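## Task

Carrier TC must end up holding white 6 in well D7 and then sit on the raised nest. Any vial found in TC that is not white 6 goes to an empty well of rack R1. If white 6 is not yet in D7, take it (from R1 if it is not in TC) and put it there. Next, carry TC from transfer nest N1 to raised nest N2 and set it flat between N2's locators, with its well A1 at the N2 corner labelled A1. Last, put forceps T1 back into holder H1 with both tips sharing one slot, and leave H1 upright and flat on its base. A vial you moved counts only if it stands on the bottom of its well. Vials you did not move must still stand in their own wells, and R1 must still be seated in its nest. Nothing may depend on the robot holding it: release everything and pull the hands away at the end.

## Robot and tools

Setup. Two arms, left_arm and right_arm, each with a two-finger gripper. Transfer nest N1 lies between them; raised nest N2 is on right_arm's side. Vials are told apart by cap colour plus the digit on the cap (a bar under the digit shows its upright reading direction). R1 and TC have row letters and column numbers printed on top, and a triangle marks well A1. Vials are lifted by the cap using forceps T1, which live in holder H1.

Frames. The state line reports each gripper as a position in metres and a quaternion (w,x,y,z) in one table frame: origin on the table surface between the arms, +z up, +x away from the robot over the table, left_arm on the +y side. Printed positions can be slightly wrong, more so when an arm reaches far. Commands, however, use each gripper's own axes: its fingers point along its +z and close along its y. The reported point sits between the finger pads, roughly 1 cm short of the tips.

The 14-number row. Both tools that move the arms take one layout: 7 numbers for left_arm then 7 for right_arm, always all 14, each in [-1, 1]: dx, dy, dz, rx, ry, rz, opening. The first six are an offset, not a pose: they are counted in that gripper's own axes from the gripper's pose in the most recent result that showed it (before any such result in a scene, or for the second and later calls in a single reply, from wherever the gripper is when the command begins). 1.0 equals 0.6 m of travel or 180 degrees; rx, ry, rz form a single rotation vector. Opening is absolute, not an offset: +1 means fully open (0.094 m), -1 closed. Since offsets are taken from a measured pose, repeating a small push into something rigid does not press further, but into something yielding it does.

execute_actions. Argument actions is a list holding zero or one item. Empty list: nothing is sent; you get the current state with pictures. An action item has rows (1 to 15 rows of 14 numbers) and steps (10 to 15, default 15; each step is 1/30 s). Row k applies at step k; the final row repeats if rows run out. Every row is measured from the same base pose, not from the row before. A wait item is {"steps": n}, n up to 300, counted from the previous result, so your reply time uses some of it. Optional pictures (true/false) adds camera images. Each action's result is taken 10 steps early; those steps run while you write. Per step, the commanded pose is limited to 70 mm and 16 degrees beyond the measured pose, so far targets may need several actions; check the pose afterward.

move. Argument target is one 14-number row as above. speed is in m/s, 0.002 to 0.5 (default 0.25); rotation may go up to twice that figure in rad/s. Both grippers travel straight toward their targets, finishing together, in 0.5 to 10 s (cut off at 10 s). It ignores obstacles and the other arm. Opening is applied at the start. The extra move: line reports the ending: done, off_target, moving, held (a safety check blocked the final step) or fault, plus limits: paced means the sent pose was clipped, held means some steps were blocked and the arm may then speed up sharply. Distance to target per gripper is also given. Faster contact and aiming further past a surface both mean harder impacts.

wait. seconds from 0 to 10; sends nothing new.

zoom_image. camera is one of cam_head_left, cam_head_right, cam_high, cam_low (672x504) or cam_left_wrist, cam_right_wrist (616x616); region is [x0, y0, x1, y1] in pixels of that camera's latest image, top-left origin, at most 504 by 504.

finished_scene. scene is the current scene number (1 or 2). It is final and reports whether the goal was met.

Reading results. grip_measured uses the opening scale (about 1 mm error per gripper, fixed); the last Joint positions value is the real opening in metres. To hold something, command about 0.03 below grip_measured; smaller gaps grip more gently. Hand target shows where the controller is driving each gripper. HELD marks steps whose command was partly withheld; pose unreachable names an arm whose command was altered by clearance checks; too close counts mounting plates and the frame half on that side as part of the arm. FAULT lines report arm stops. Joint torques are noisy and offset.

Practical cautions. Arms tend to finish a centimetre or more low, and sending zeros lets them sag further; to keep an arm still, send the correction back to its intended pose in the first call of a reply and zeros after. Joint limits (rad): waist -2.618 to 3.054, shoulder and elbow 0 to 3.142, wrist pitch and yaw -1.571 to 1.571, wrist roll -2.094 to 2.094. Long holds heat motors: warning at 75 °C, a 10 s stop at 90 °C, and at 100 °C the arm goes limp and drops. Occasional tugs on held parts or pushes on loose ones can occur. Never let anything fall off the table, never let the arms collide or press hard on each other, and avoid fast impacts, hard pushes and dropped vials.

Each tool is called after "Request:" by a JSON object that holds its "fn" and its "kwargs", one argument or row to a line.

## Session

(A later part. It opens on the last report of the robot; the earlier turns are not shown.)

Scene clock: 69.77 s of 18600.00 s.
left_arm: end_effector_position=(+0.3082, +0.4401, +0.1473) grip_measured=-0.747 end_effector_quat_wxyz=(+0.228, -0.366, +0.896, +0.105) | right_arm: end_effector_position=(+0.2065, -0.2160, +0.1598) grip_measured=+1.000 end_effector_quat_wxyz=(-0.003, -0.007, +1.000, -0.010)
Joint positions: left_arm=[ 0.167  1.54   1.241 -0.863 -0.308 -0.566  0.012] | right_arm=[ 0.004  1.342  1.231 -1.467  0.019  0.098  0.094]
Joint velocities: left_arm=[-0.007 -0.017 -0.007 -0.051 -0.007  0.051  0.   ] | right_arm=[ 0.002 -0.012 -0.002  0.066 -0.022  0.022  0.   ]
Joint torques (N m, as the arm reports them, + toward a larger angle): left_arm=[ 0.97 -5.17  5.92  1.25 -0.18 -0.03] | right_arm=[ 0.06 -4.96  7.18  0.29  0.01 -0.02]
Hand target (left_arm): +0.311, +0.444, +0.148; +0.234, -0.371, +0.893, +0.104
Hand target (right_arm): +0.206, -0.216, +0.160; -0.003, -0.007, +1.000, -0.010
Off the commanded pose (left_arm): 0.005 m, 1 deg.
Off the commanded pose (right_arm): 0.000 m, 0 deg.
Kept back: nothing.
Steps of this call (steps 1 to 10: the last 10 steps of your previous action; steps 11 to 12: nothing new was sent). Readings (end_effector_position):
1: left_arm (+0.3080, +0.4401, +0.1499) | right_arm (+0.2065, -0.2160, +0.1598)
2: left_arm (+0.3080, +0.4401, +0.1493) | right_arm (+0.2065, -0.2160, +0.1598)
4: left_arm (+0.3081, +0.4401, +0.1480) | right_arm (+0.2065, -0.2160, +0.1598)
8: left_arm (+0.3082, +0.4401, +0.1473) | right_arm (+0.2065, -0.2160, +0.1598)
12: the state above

Request:
{"fn": "execute_actions", "kwargs": {
  "actions": [
    {"rows": [[-0.0074,0.0008,0.0054,0.0004,-0.0030,-0.0039,-0.745,0,0,0,0,0,0,1],[-0.0065,0.0006,0.0075,-0.0003,-0.0020,-0.0035,-0.745,0,0,0,0,0,0,1],[-0.0058,0.0005,0.0091,-0.0007,-0.0012,-0.0033,-0.745,0,0,0,0,0,0,1]], "steps": 15}
  ]
}}

Request:
{"fn": "execute_actions", "kwargs": {
  "actions": [
    {"steps": 12}
  ],
  "pictures": true
}}

Request:
{"fn": "zoom_image", "kwargs": {
  "camera": "cam_left_wrist",
  "region": [260, 240, 370, 350]
}}

Scene clock: 70.67 s of 18600.00 s.
left_arm: end_effector_position=(+0.3084, +0.4402, +0.1459) grip_measured=-0.747 end_effector_quat_wxyz=(+0.226, -0.366, +0.897, +0.105) | right_arm: end_effector_position=(+0.2065, -0.2160, +0.1598) grip_measured=+1.000 end_effector_quat_wxyz=(-0.003, -0.007, +1.000, -0.010)
Joint positions: left_arm=[ 0.167  1.544  1.241 -0.862 -0.308 -0.566  0.012] | right_arm=[ 0.004  1.342  1.231 -1.467  0.019  0.098  0.094]
Joint velocities: left_arm=[ 0.017  0.051  0.012 -0.051  0.007  0.007 -0.   ] | right_arm=[ 0.007 -0.007  0.007  0.037 -0.051  0.037  0.   ]
Joint torques (N m, as the arm reports them, + toward a larger angle): left_arm=[ 0.9  -5.    5.94  1.25 -0.16 -0.02] | right_arm=[ 0.04 -4.97  7.15  0.29  0.03 -0.03]
Steps of this call (steps 1 to 22: nothing new was sent; steps 23 to 27: the first 5 steps of this action). Readings (end_effector_position):
23: left_arm (+0.3082, +0.4401, +0.1473) | right_arm (+0.2065, -0.2160, +0.1598)
24: left_arm (+0.3082, +0.4401, +0.1473) | right_arm (+0.2065, -0.2160, +0.1598)
26: left_arm (+0.3083, +0.4401, +0.1467) | right_arm (+0.2065, -0.2160, +0.1598)
27: the state above

Scene clock: 71.07 s of 18600.00 s.
left_arm: end_effector_position=(+0.3085, +0.4402, +0.1441) grip_measured=-0.747 end_effector_quat_wxyz=(+0.223, -0.366, +0.897, +0.106) | right_arm: end_effector_position=(+0.2065, -0.2160, +0.1598) grip_measured=+1.000 end_effector_quat_wxyz=(-0.003, -0.007, +1.000, -0.010)
Joint positions: left_arm=[ 0.167  1.55   1.241 -0.862 -0.308 -0.566  0.012] | right_arm=[ 0.004  1.342  1.231 -1.467  0.019  0.098  0.094]
Joint velocities: left_arm=[-0.002  0.002 -0.002 -0.081  0.007  0.022  0.001] | right_arm=[0.002 0.012 0.017 0.022 0.007 0.081 0.   ]
Joint torques (N m, as the arm reports them, + toward a larger angle): left_arm=[ 0.92 -5.17  6.02  1.23 -0.18 -0.02] | right_arm=[ 0.04 -4.98  7.18  0.29  0.02 -0.02]
Hand target (left_arm): +0.312, +0.444, +0.144; +0.229, -0.371, +0.894, +0.105
Hand target (right_arm): +0.206, -0.216, +0.160; -0.003, -0.007, +1.000, -0.010
Off the commanded pose (left_arm): 0.005 m, 1 deg.
Off the commanded pose (right_arm): 0.000 m, 0 deg.
Kept back: nothing.
Steps of this call (steps 1 to 10: the last 10 steps of your previous action; steps 11 to 12: nothing new was sent). Readings (end_effector_position):
1: left_arm (+0.3084, +0.4402, +0.1453) | right_arm (+0.2065, -0.2160, +0.1598)
2: left_arm (+0.3085, +0.4402, +0.1448) | right_arm (+0.2065, -0.2160, +0.1598)
4: left_arm (+0.3085, +0.4402, +0.1441) | right_arm (+0.2065, -0.2160, +0.1598)
8: left_arm (+0.3085, +0.4402, +0.1441) | right_arm (+0.2065, -0.2160, +0.1598)
12: the state above

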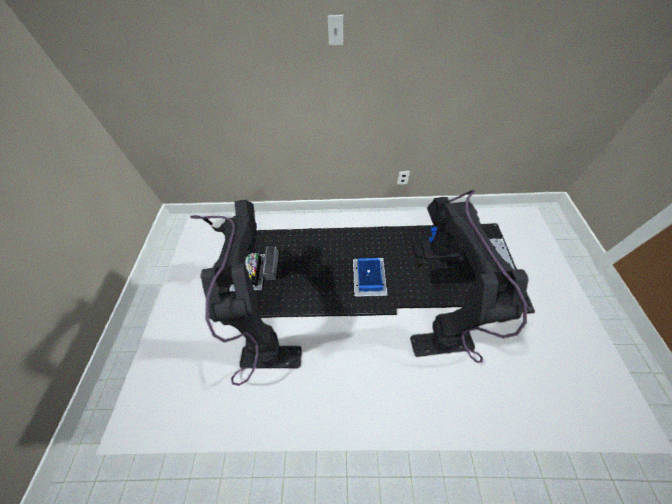

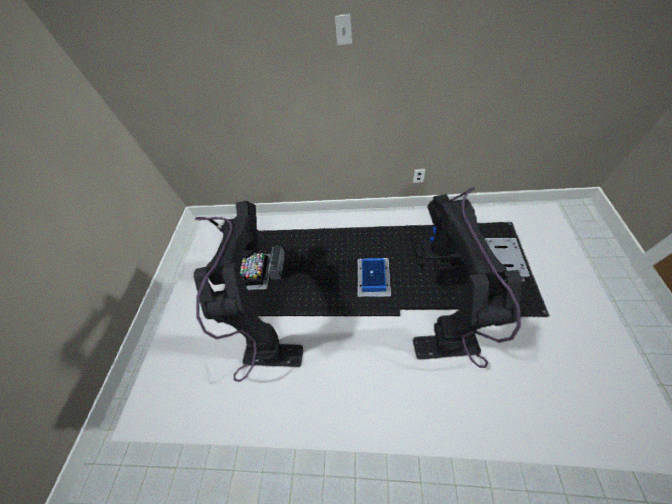

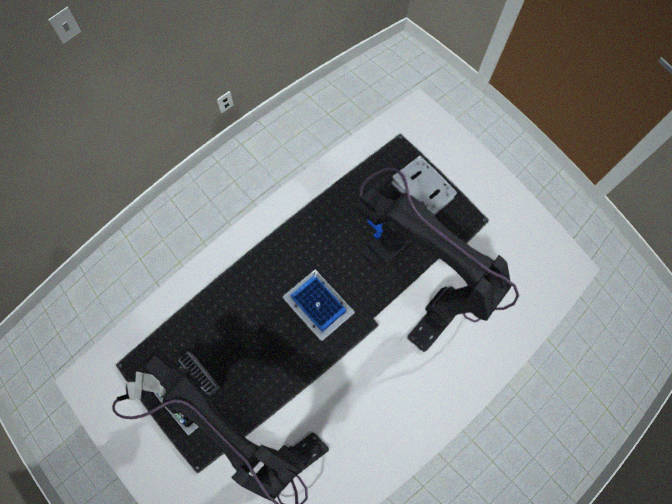

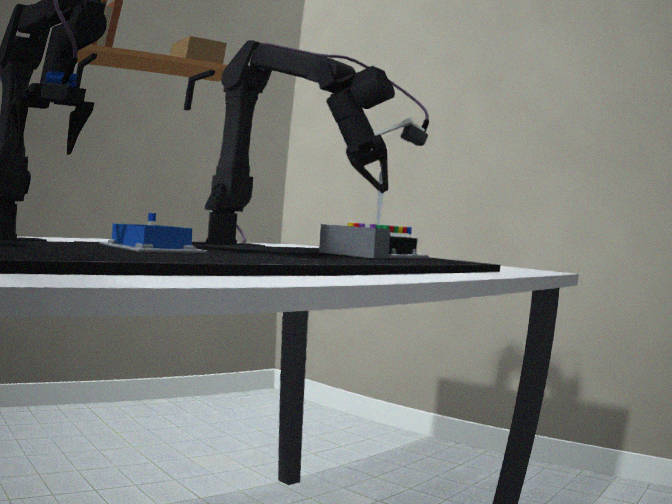

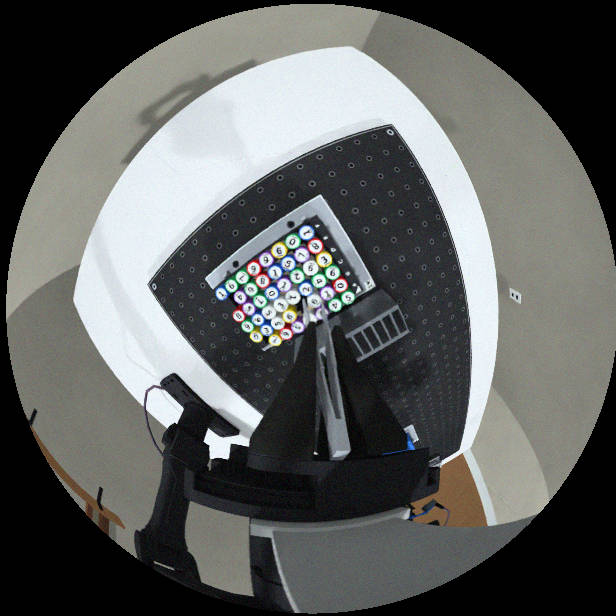

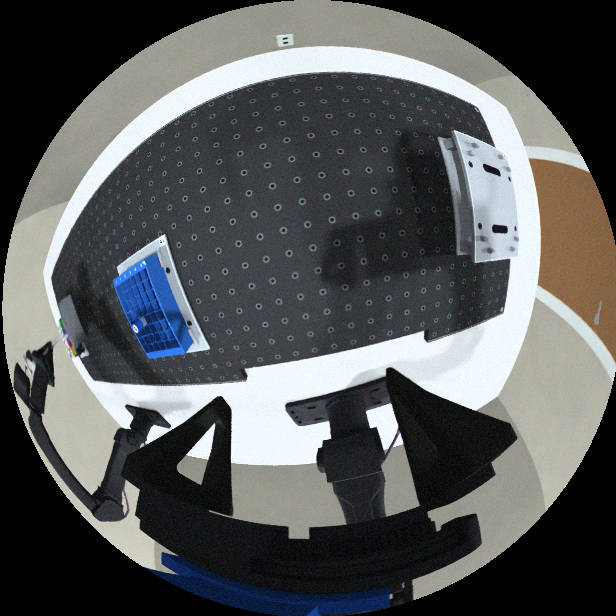

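Region (260, 240, 370, 350) of cam_left_wrist's 616x616 image, scaled by 4.582, with more detail than that image has.

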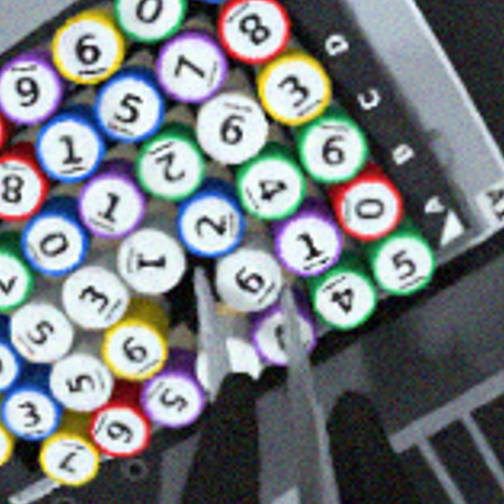

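Request:
{"fn": "execute_actions", "kwargs": {
  "actions": [
    {"rows": [[-0.0091,-0.0002,0.0053,0.0012,-0.0043,-0.0044,-0.745,0,0,0,0,0,0,1],[-0.0092,-0.0011,0.0074,0.0010,-0.0040,-0.0043,-0.745,0,0,0,0,0,0,1],[-0.0092,-0.0016,0.0089,0.0009,-0.0038,-0.0043,-0.745,0,0,0,0,0,0,1]], "steps": 15}
  ]
}}

Request:
{"fn": "execute_actions", "kwargs": {
  "actions": [
    {"steps": 12}
  ],
  "pictures": true
}}

Request:
{"fn": "zoom_image", "kwargs": {
  "camera": "cam_left_wrist",
  "region": [260, 240, 370, 350]
}}

Scene clock: 73.60 s of 18600.00 s.
left_arm: end_effector_position=(+0.3096, +0.4403, +0.1433) grip_measured=-0.747 end_effector_quat_wxyz=(+0.224, -0.366, +0.897, +0.106) | right_arm: end_effector_position=(+0.2065, -0.2160, +0.1598) grip_measured=+1.000 end_effector_quat_wxyz=(-0.003, -0.007, +1.000, -0.010)
Joint positions: left_arm=[ 0.167  1.554  1.241 -0.858 -0.308 -0.566  0.012] | right_arm=[ 0.004  1.342  1.231 -1.467  0.019  0.098  0.094]
Joint velocities: left_arm=[-0.012  0.066 -0.012 -0.022 -0.022 -0.081  0.   ] | right_arm=[ 0.007  0.007 -0.002  0.051 -0.007  0.022  0.   ]
Joint torques (N m, as the arm reports them, + toward a larger angle): left_arm=[ 0.9  -5.13  5.95  1.25 -0.19 -0.01] | right_arm=[ 0.08 -5.02  7.17  0.27  0.01 -0.03]
Steps of this call (steps 1 to 71: nothing new was sent; steps 72 to 76: the first 5 steps of this action). Readings (end_effector_position):
72: left_arm (+0.3085, +0.4402, +0.1441) | right_arm (+0.2065, -0.2160, +0.1598)
73: left_arm (+0.3087, +0.4402, +0.1442) | right_arm (+0.2065, -0.2160, +0.1598)
75: left_arm (+0.3093, +0.4403, +0.1438) | right_arm (+0.2065, -0.2160, +0.1598)
76: the state above

Scene clock: 74.00 s of 18600.00 s.
left_arm: end_effector_position=(+0.3102, +0.4404, +0.1415) grip_measured=-0.747 end_effector_quat_wxyz=(+0.222, -0.366, +0.898, +0.106) | right_arm: end_effector_position=(+0.2065, -0.2160, +0.1598) grip_measured=+1.000 end_effector_quat_wxyz=(-0.003, -0.007, +1.000, -0.010)
Joint positions: left_arm=[ 0.167  1.559  1.241 -0.856 -0.308 -0.566  0.012] | right_arm=[ 0.004  1.342  1.231 -1.467  0.019  0.098  0.094]
Joint velocities: left_arm=[0.012 0.002 0.002 0.007 0.037 0.037 0.   ] | right_arm=[ 0.002 -0.002 -0.002 -0.007 -0.007  0.007  0.   ]
Joint torques (N m, as the arm reports them, + toward a larger angle): left_arm=[ 0.93 -5.23  5.94  1.26 -0.18 -0.03] | right_arm=[ 0.04 -4.96  7.16  0.3   0.   -0.04]
Hand target (left_arm): +0.314, +0.445, +0.142; +0.230, -0.371, +0.894, +0.105
Hand target (right_arm): +0.206, -0.216, +0.160; -0.003, -0.007, +1.000, -0.010
Off the commanded pose (left_arm): 0.006 m, 1 deg.
Off the commanded pose (right_arm): 0.000 m, 0 deg.
Kept back: nothing.
Steps of this call (steps 1 to 10: the last 10 steps of your previous action; steps 11 to 12: nothing new was sent). Readings (end_effector_position):
1: left_arm (+0.3097, +0.4404, +0.1426) | right_arm (+0.2065, -0.2160, +0.1598)
2: left_arm (+0.3100, +0.4404, +0.1421) | right_arm (+0.2065, -0.2160, +0.1598)
4: left_arm (+0.3101, +0.4404, +0.1414) | right_arm (+0.2065, -0.2160, +0.1598)
8: left_arm (+0.3102, +0.4404, +0.1415) | right_arm (+0.2065, -0.2160, +0.1598)
12: the state above

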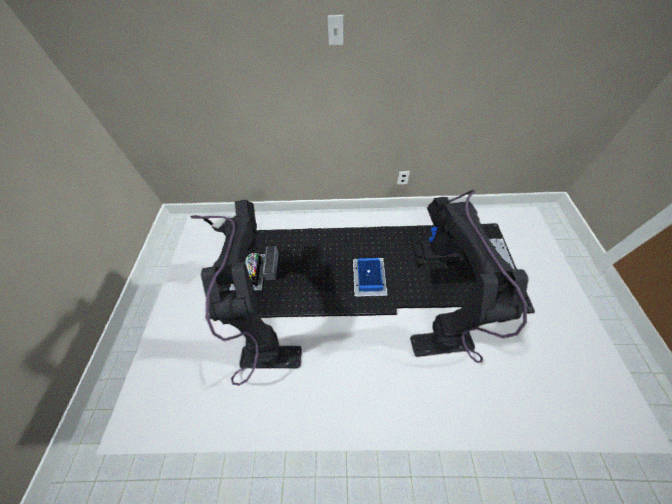

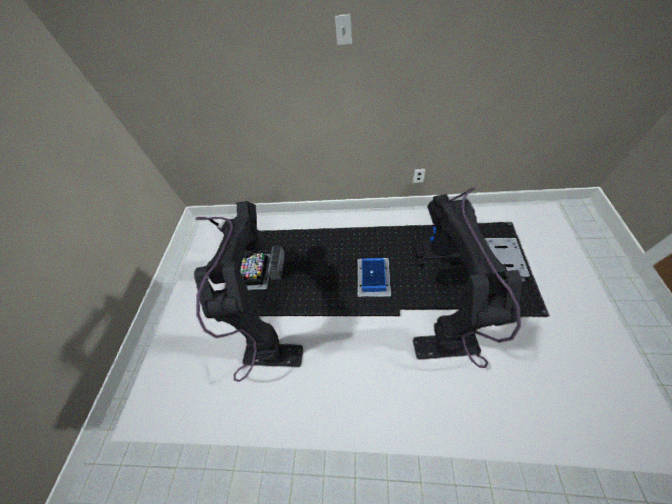

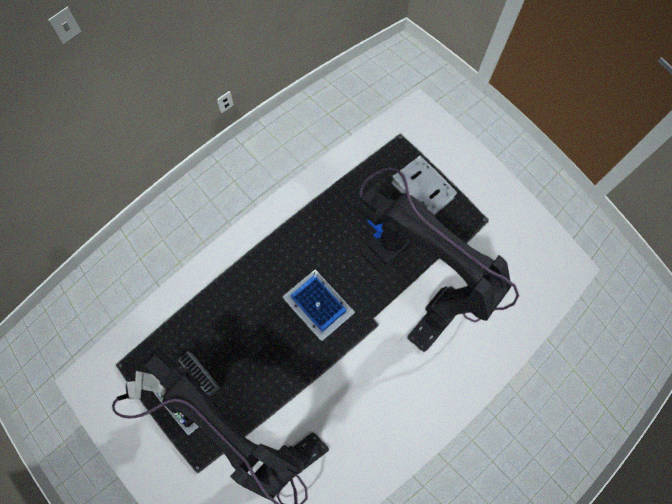

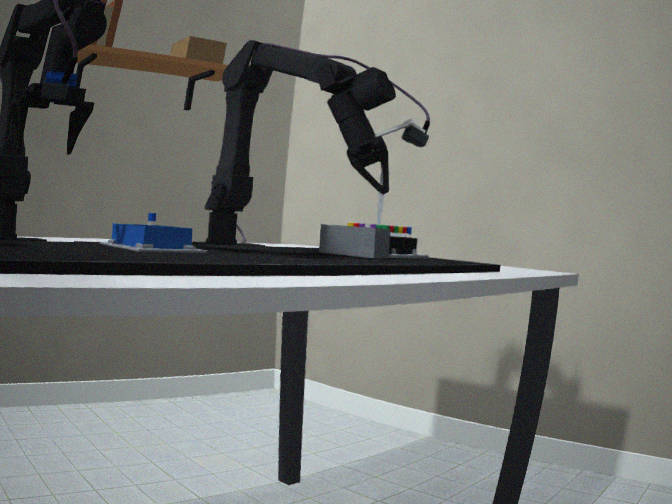

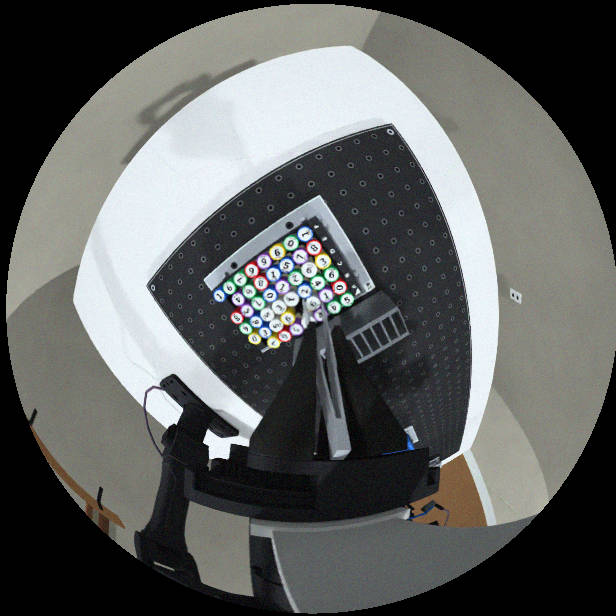

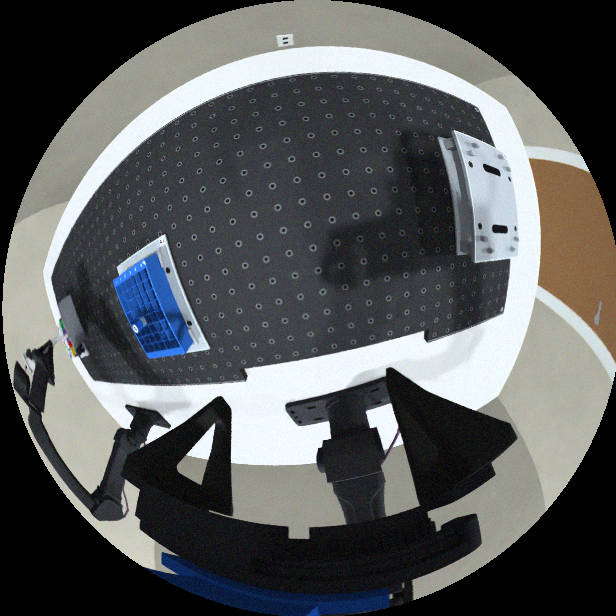

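Region (260, 240, 370, 350) of cam_left_wrist's 616x616 image, scaled by 4.582, with more detail than that image has.

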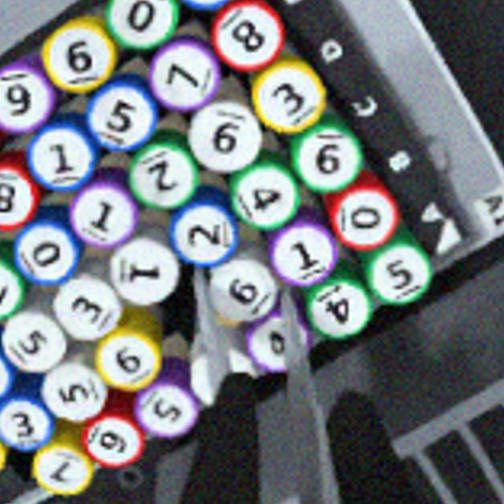

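Request:
{"fn": "execute_actions", "kwargs": {
  "actions": [
    {"rows": [[-0.0071,0.0012,0.0010,0.0012,-0.0038,-0.0037,-0.76,0,0,0,0,0,0,1],[-0.0071,0.0012,0.0010,0.0012,-0.0038,-0.0037,-0.77,0,0,0,0,0,0,1],[-0.0071,0.0012,0.0010,0.0012,-0.0038,-0.0037,-0.78,0,0,0,0,0,0,1],[-0.0071,0.0012,0.0010,0.0012,-0.0038,-0.0037,-0.79,0,0,0,0,0,0,1],[-0.0071,0.0012,0.0010,0.0012,-0.0038,-0.0037,-0.80,0,0,0,0,0,0,1],[-0.0071,0.0012,0.0010,0.0012,-0.0038,-0.0037,-0.81,0,0,0,0,0,0,1]], "steps": 15}
  ]
}}

Request:
{"fn": "execute_actions", "kwargs": {
  "actions": [
    {"steps": 15}
  ],
  "pictures": true
}}

Request:
{"fn": "zoom_image", "kwargs": {
  "camera": "cam_left_wrist",
  "region": [260, 240, 370, 350]
}}

Scene clock: 75.17 s of 18600.00 s.
left_arm: end_effector_position=(+0.3103, +0.4404, +0.1416) grip_measured=-0.793 end_effector_quat_wxyz=(+0.222, -0.366, +0.898, +0.106) | right_arm: end_effector_position=(+0.2065, -0.2160, +0.1598) grip_measured=+1.000 end_effector_quat_wxyz=(-0.003, -0.007, +1.000, -0.010)
Joint positions: left_arm=[ 0.167  1.559  1.241 -0.855 -0.308 -0.566  0.01 ] | right_arm=[ 0.004  1.342  1.231 -1.467  0.019  0.098  0.094]
Joint velocities: left_arm=[-0.002  0.002  0.002  0.022  0.022  0.022 -0.008] | right_arm=[ 0.007  0.002  0.007 -0.037 -0.007 -0.051  0.   ]
Joint torques (N m, as the arm reports them, + toward a larger angle): left_arm=[ 0.76 -5.71  5.92  1.19 -0.18 -0.02] | right_arm=[ 0.05 -4.97  7.18  0.29  0.   -0.04]
Steps of this call (steps 1 to 30: nothing new was sent; steps 31 to 35: the first 5 steps of this action). Readings (end_effector_position):
31: left_arm (+0.3103, +0.4404, +0.1416) | right_arm (+0.2065, -0.2160, +0.1598)
32: left_arm (+0.3103, +0.4404, +0.1416) | right_arm (+0.2065, -0.2160, +0.1598)
34: left_arm (+0.3103, +0.4404, +0.1416) | right_arm (+0.2065, -0.2160, +0.1598)
35: the state above

Scene clock: 75.67 s of 18600.00 s.
left_arm: end_effector_position=(+0.3103, +0.4404, +0.1416) grip_measured=-0.805 end_effector_quat_wxyz=(+0.222, -0.366, +0.898, +0.106) | right_arm: end_effector_position=(+0.2065, -0.2160, +0.1598) grip_measured=+1.000 end_effector_quat_wxyz=(-0.003, -0.007, +1.000, -0.010)
Joint positions: left_arm=[ 0.167  1.559  1.241 -0.855 -0.308 -0.566  0.009] | right_arm=[ 0.004  1.342  1.231 -1.467  0.019  0.098  0.094]
Joint velocities: left_arm=[-0.002  0.012 -0.002  0.007 -0.051  0.037 -0.   ] | right_arm=[ 0.017 -0.017  0.017 -0.139 -0.022  0.007  0.   ]
Joint torques (N m, as the arm reports them, + toward a larger angle): left_arm=[ 0.68 -5.69  5.9   1.18 -0.17 -0.03] | right_arm=[ 0.06 -5.03  7.15  0.28  0.01 -0.03]
Hand target (left_arm): +0.313, +0.444, +0.143; +0.229, -0.370, +0.894, +0.105
Hand target (right_arm): +0.206, -0.216, +0.160; -0.003, -0.007, +1.000, -0.010
Off the commanded pose (left_arm): 0.004 m, 1 deg.
Off the commanded pose (right_arm): 0.000 m, 0 deg.
Kept back: nothing.
Steps of this call (steps 1 to 10: the last 10 steps of your previous action; steps 11 to 15: nothing new was sent). Readings (end_effector_position):
1: left_arm (+0.3103, +0.4404, +0.1416) | right_arm (+0.2065, -0.2160, +0.1598)
2: left_arm (+0.3103, +0.4404, +0.1416) | right_arm (+0.2065, -0.2160, +0.1598)
4: left_arm (+0.3103, +0.4404, +0.1416) | right_arm (+0.2065, -0.2160, +0.1598)
8: left_arm (+0.3103, +0.4404, +0.1416) | right_arm (+0.2065, -0.2160, +0.1598)
15: the state above

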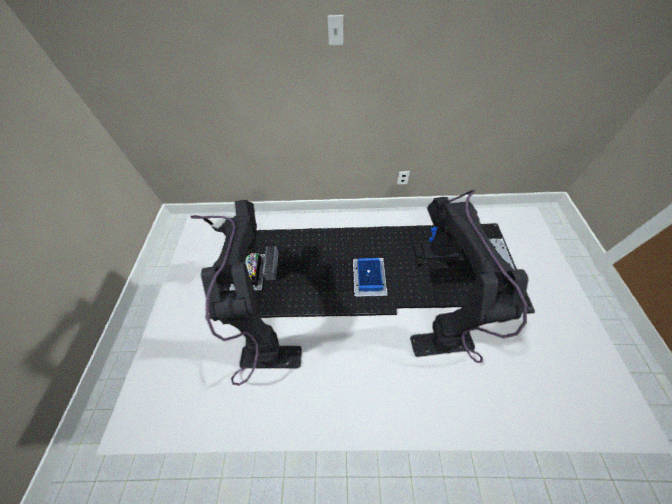

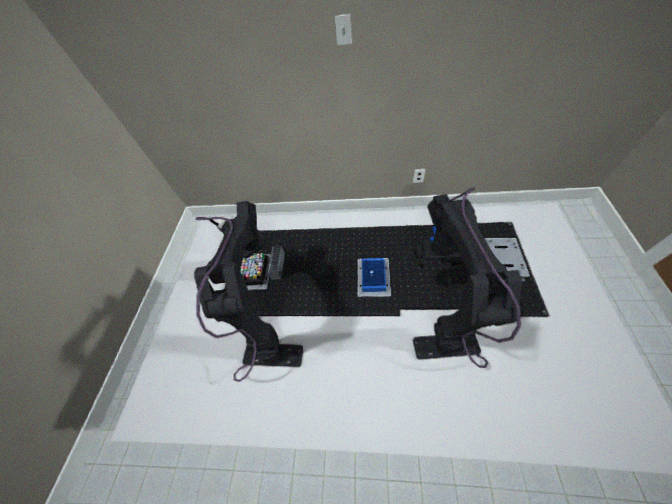

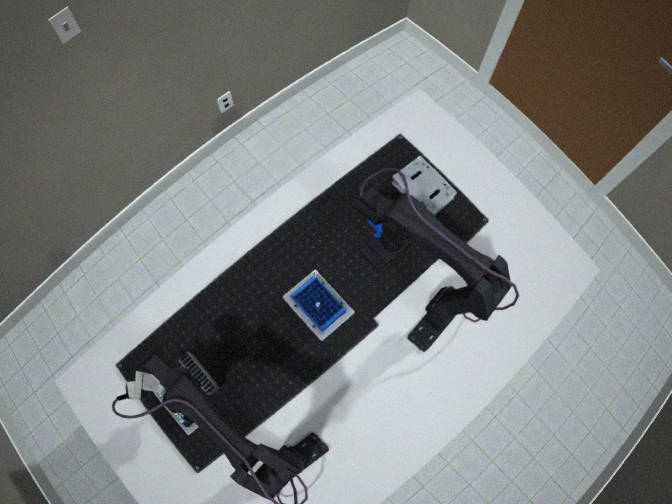

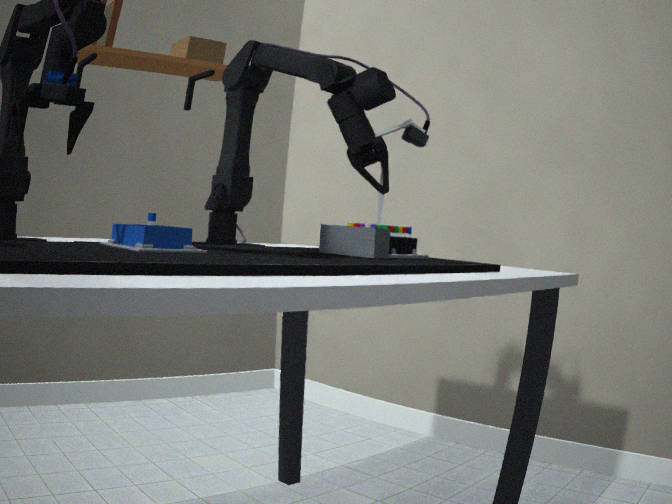

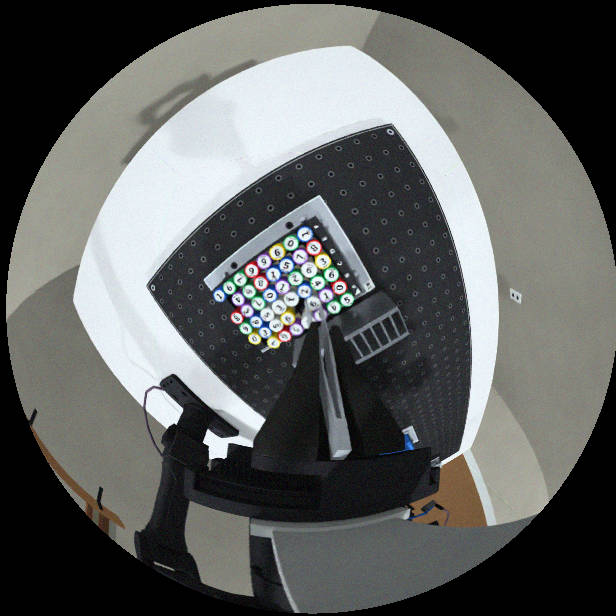

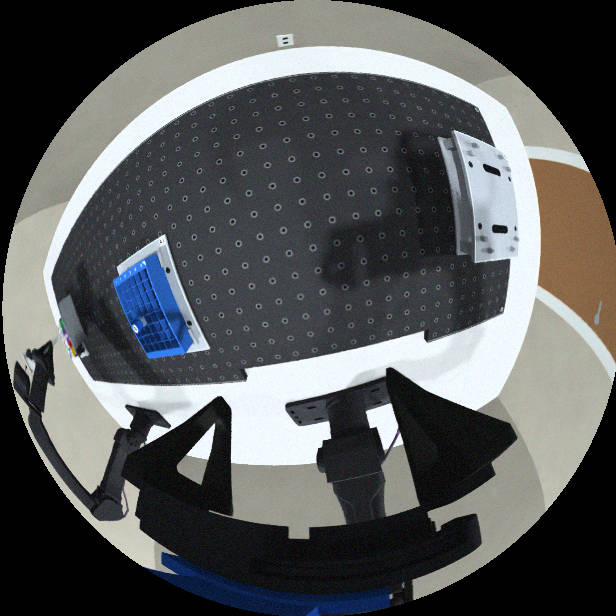

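Region (260, 240, 370, 350) of cam_left_wrist's 616x616 image, scaled by 4.582, with more detail than that image has.

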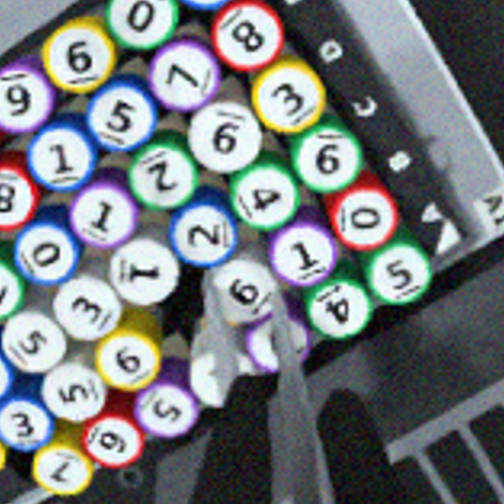

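Request:
{"fn": "execute_actions", "kwargs": {
  "actions": [
    {"rows": [[-0.0071,0.0012,0.0010,0.0012,-0.0038,-0.0037,-0.815,0,0,0,0,0,0,1],[-0.0071,0.0012,0.0010,0.0012,-0.0038,-0.0037,-0.82,0,0,0,0,0,0,1],[-0.0071,0.0012,0.0010,0.0012,-0.0038,-0.0037,-0.825,0,0,0,0,0,0,1],[-0.0071,0.0012,0.0010,0.0012,-0.0038,-0.0037,-0.83,0,0,0,0,0,0,1]], "steps": 12}
  ]
}}

Request:
{"fn": "execute_actions", "kwargs": {
  "actions": [
    {"steps": 12}
  ],
  "pictures": true
}}

Request:
{"fn": "zoom_image", "kwargs": {
  "camera": "cam_left_wrist",
  "region": [260, 240, 370, 350]
}}

Scene clock: 76.23 s of 18600.00 s.
left_arm: end_effector_position=(+0.3103, +0.4404, +0.1416) grip_measured=-0.812 end_effector_quat_wxyz=(+0.222, -0.366, +0.898, +0.106) | right_arm: end_effector_position=(+0.2065, -0.2160, +0.1598) grip_measured=+1.000 end_effector_quat_wxyz=(-0.003, -0.007, +1.000, -0.010)
Joint positions: left_arm=[ 0.167  1.559  1.241 -0.855 -0.308 -0.566  0.009] | right_arm=[ 0.004  1.342  1.231 -1.467  0.019  0.098  0.094]
Joint velocities: left_arm=[-0.017  0.007 -0.007 -0.022 -0.051  0.007 -0.003] | right_arm=[-0.022  0.002 -0.002 -0.022  0.051 -0.037  0.   ]
Joint torques (N m, as the arm reports them, + toward a larger angle): left_arm=[ 0.75 -5.69  5.89  1.2  -0.19 -0.01] | right_arm=[ 0.04 -4.99  7.16  0.28 -0.01 -0.03]
Steps of this call (steps 1 to 15: nothing new was sent; steps 16 to 17: the first 2 steps of this action). Readings (end_effector_position):
16: left_arm (+0.3103, +0.4404, +0.1416) | right_arm (+0.2065, -0.2160, +0.1598)
17: the state above

Scene clock: 76.63 s of 18600.00 s.
left_arm: end_effector_position=(+0.3103, +0.4404, +0.1416) grip_measured=-0.822 end_effector_quat_wxyz=(+0.222, -0.366, +0.898, +0.106) | right_arm: end_effector_position=(+0.2065, -0.2160, +0.1598) grip_measured=+1.000 end_effector_quat_wxyz=(-0.003, -0.007, +1.000, -0.010)
Joint positions: left_arm=[ 0.167  1.559  1.241 -0.855 -0.308 -0.566  0.008] | right_arm=[ 0.004  1.342  1.231 -1.467  0.019  0.098  0.094]
Joint velocities: left_arm=[-0.012  0.007  0.002  0.022 -0.081  0.007 -0.001] | right_arm=[-0.007 -0.002  0.002 -0.007 -0.022  0.022  0.   ]
Joint torques (N m, as the arm reports them, + toward a larger angle): left_arm=[ 0.72 -5.67  5.94  1.2  -0.18 -0.02] | right_arm=[ 0.09 -5.03  7.15  0.29  0.   -0.03]
Hand target (left_arm): +0.313, +0.444, +0.143; +0.229, -0.370, +0.894, +0.105
Hand target (right_arm): +0.206, -0.216, +0.160; -0.003, -0.007, +1.000, -0.010
Off the commanded pose (left_arm): 0.004 m, 1 deg.
Off the commanded pose (right_arm): 0.000 m, 0 deg.
Kept back: nothing.
Steps of this call (steps 1 to 10: the last 10 steps of your previous action; steps 11 to 12: nothing new was sent). Readings (end_effector_position):
1: left_arm (+0.3103, +0.4404, +0.1416) | right_arm (+0.2065, -0.2160, +0.1598)
2: left_arm (+0.3103, +0.4404, +0.1416) | right_arm (+0.2065, -0.2160, +0.1598)
4: left_arm (+0.3103, +0.4404, +0.1416) | right_arm (+0.2065, -0.2160, +0.1598)
8: left_arm (+0.3103, +0.4404, +0.1416) | right_arm (+0.2065, -0.2160, +0.1598)
12: the state above

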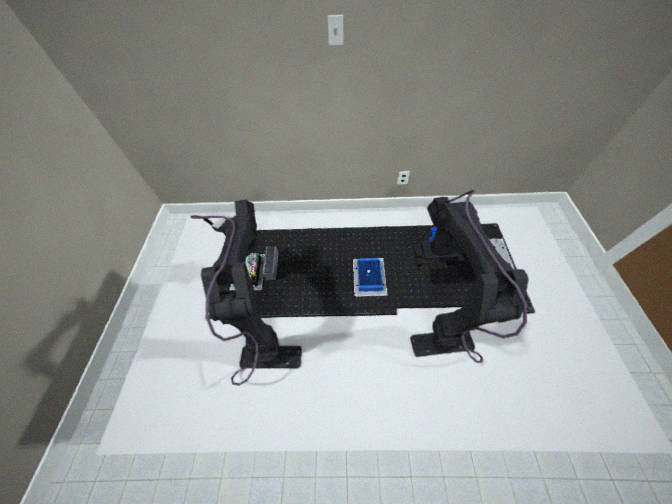

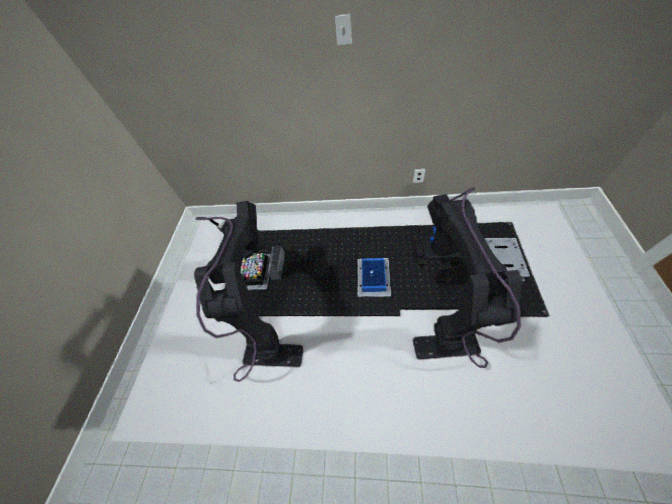

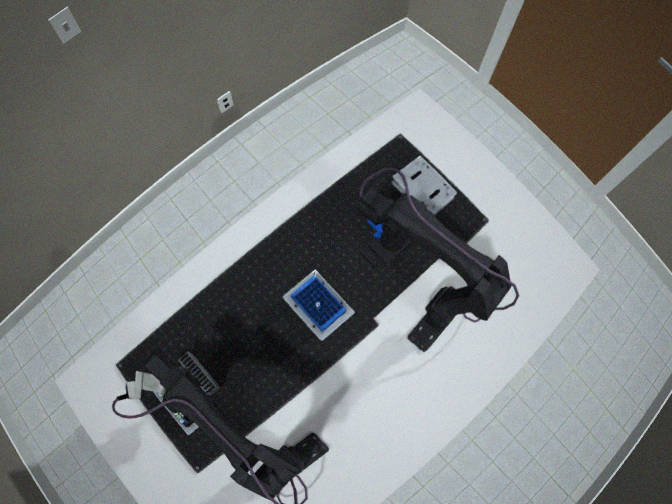

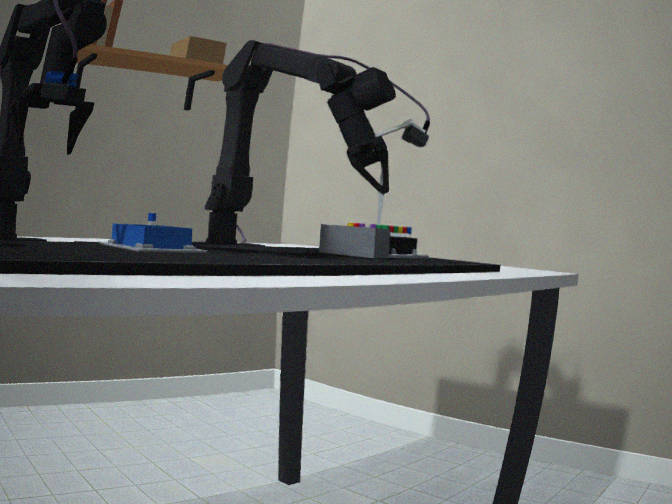

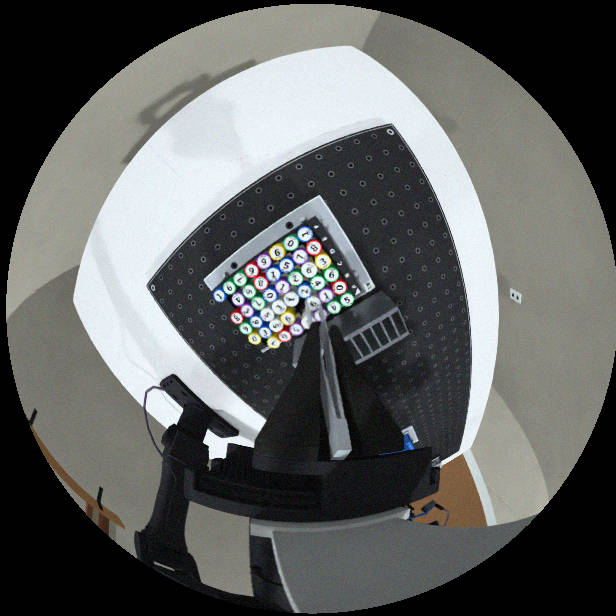

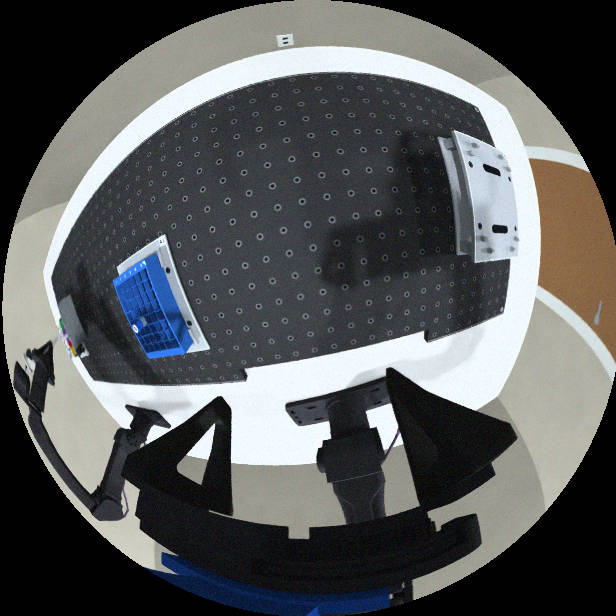

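Region (260, 240, 370, 350) of cam_left_wrist's 616x616 image, scaled by 4.582, with more detail than that image has.

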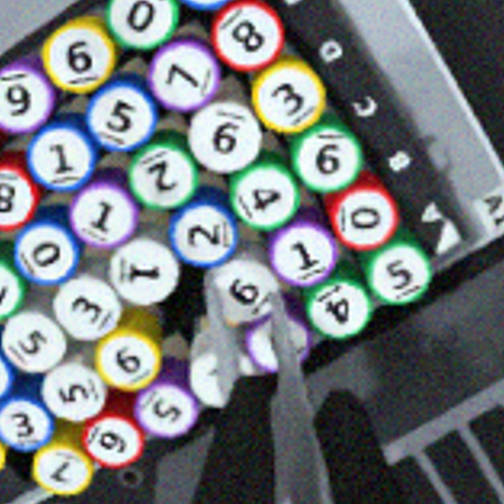

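Request:
{"fn": "move", "kwargs": {
  "target": [-0.0670,0.0005,-0.1147,0.0024,-0.0038,-0.0014,-0.83,0,0,0,0,0,0,1],
  "speed": 0.035
}}

Request:
{"fn": "zoom_image", "kwargs": {
  "camera": "cam_low",
  "region": [320, 120, 450, 250]
}}

Scene clock: 81.97 s of 18600.00 s.
left_arm: end_effector_position=(+0.3118, +0.4405, +0.2152) grip_measured=-0.822 end_effector_quat_wxyz=(+0.227, -0.366, +0.896, +0.104) | right_arm: end_effector_position=(+0.2065, -0.2160, +0.1598) grip_measured=+1.000 end_effector_quat_wxyz=(-0.003, -0.007, +1.000, -0.010)
Joint positions: left_arm=[ 0.167  1.573  1.545 -1.133 -0.306 -0.566  0.008] | right_arm=[ 0.004  1.342  1.231 -1.467  0.019  0.098  0.094]
Joint velocities: left_arm=[-0.007  0.007 -0.002  0.051 -0.037 -0.051 -0.   ] | right_arm=[ 0.002 -0.007  0.007  0.037 -0.051 -0.051  0.   ]
Joint torques (N m, as the arm reports them, + toward a larger angle): left_arm=[ 0.32 -5.09  8.11  0.94 -0.18  0.04] | right_arm=[ 0.07 -4.95  7.17  0.3   0.02 -0.04]
Hand target (left_arm): +0.313, +0.442, +0.221; +0.229, -0.366, +0.896, +0.104
Hand target (right_arm): +0.206, -0.216, +0.160; -0.003, -0.007, +1.000, -0.010
Off the commanded pose (left_arm): 0.006 m, 0 deg.
Off the commanded pose (right_arm): 0.000 m, 0 deg.
Kept back: nothing.
move: done

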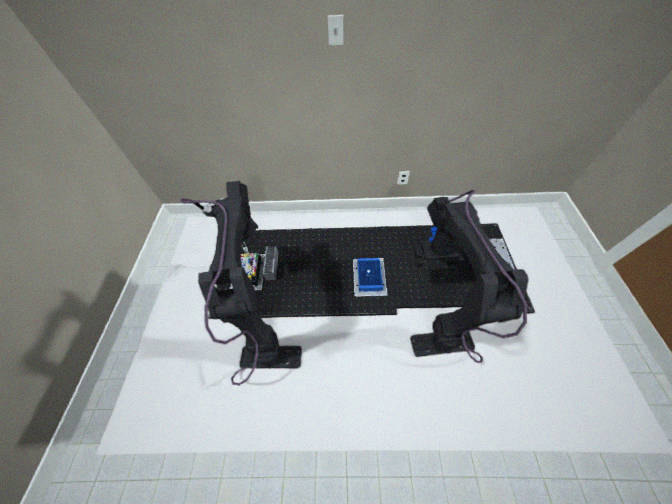

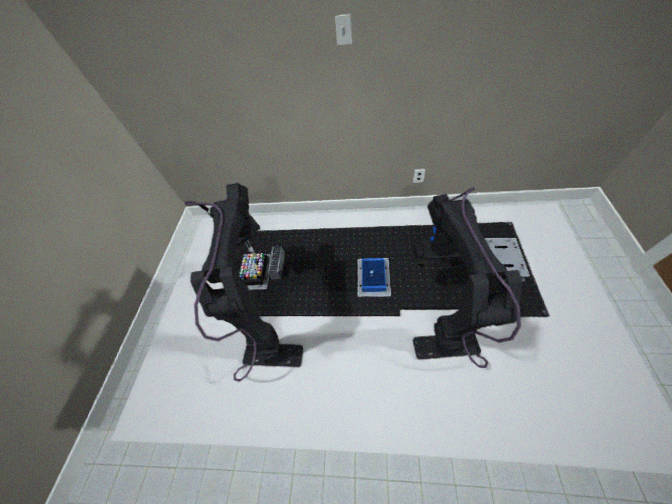

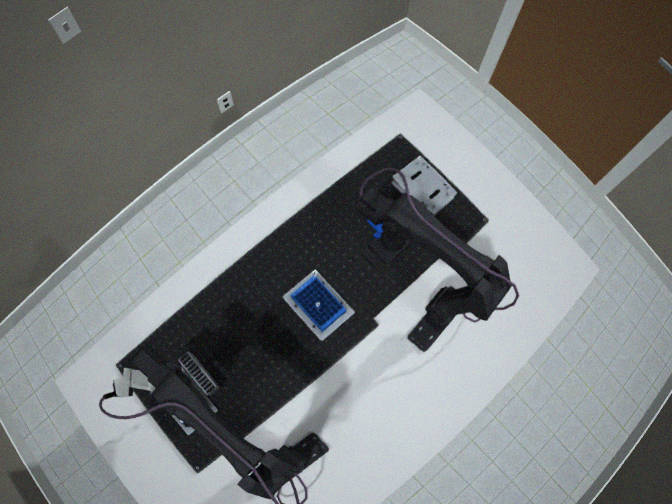

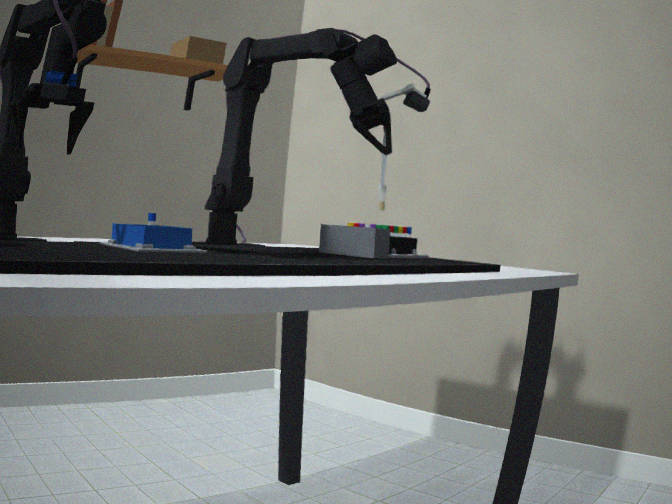

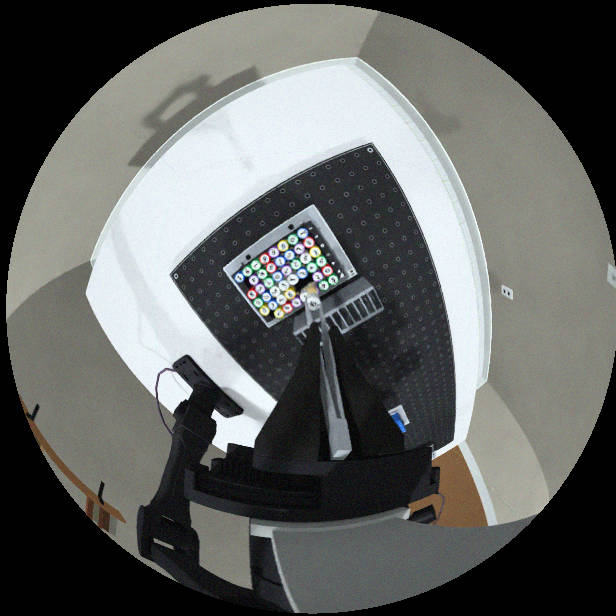

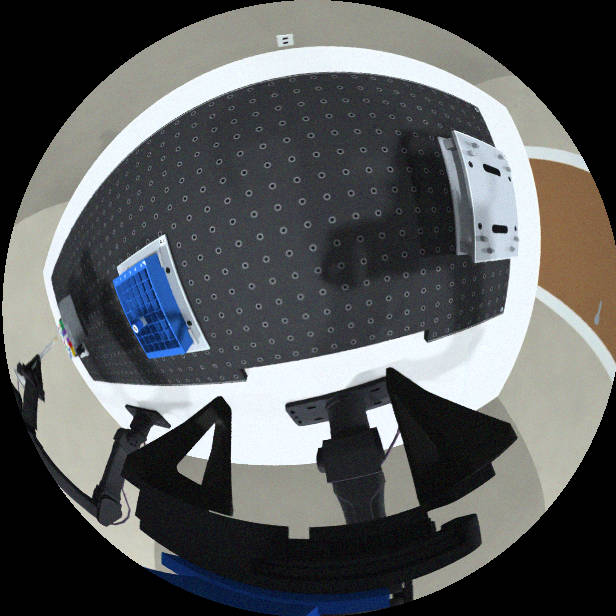

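Region (320, 120, 450, 250) of cam_low's 672x504 image, scaled by 3.877, with more detail than that image has.

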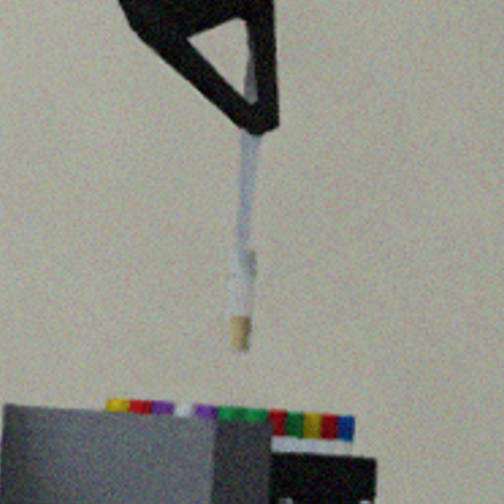

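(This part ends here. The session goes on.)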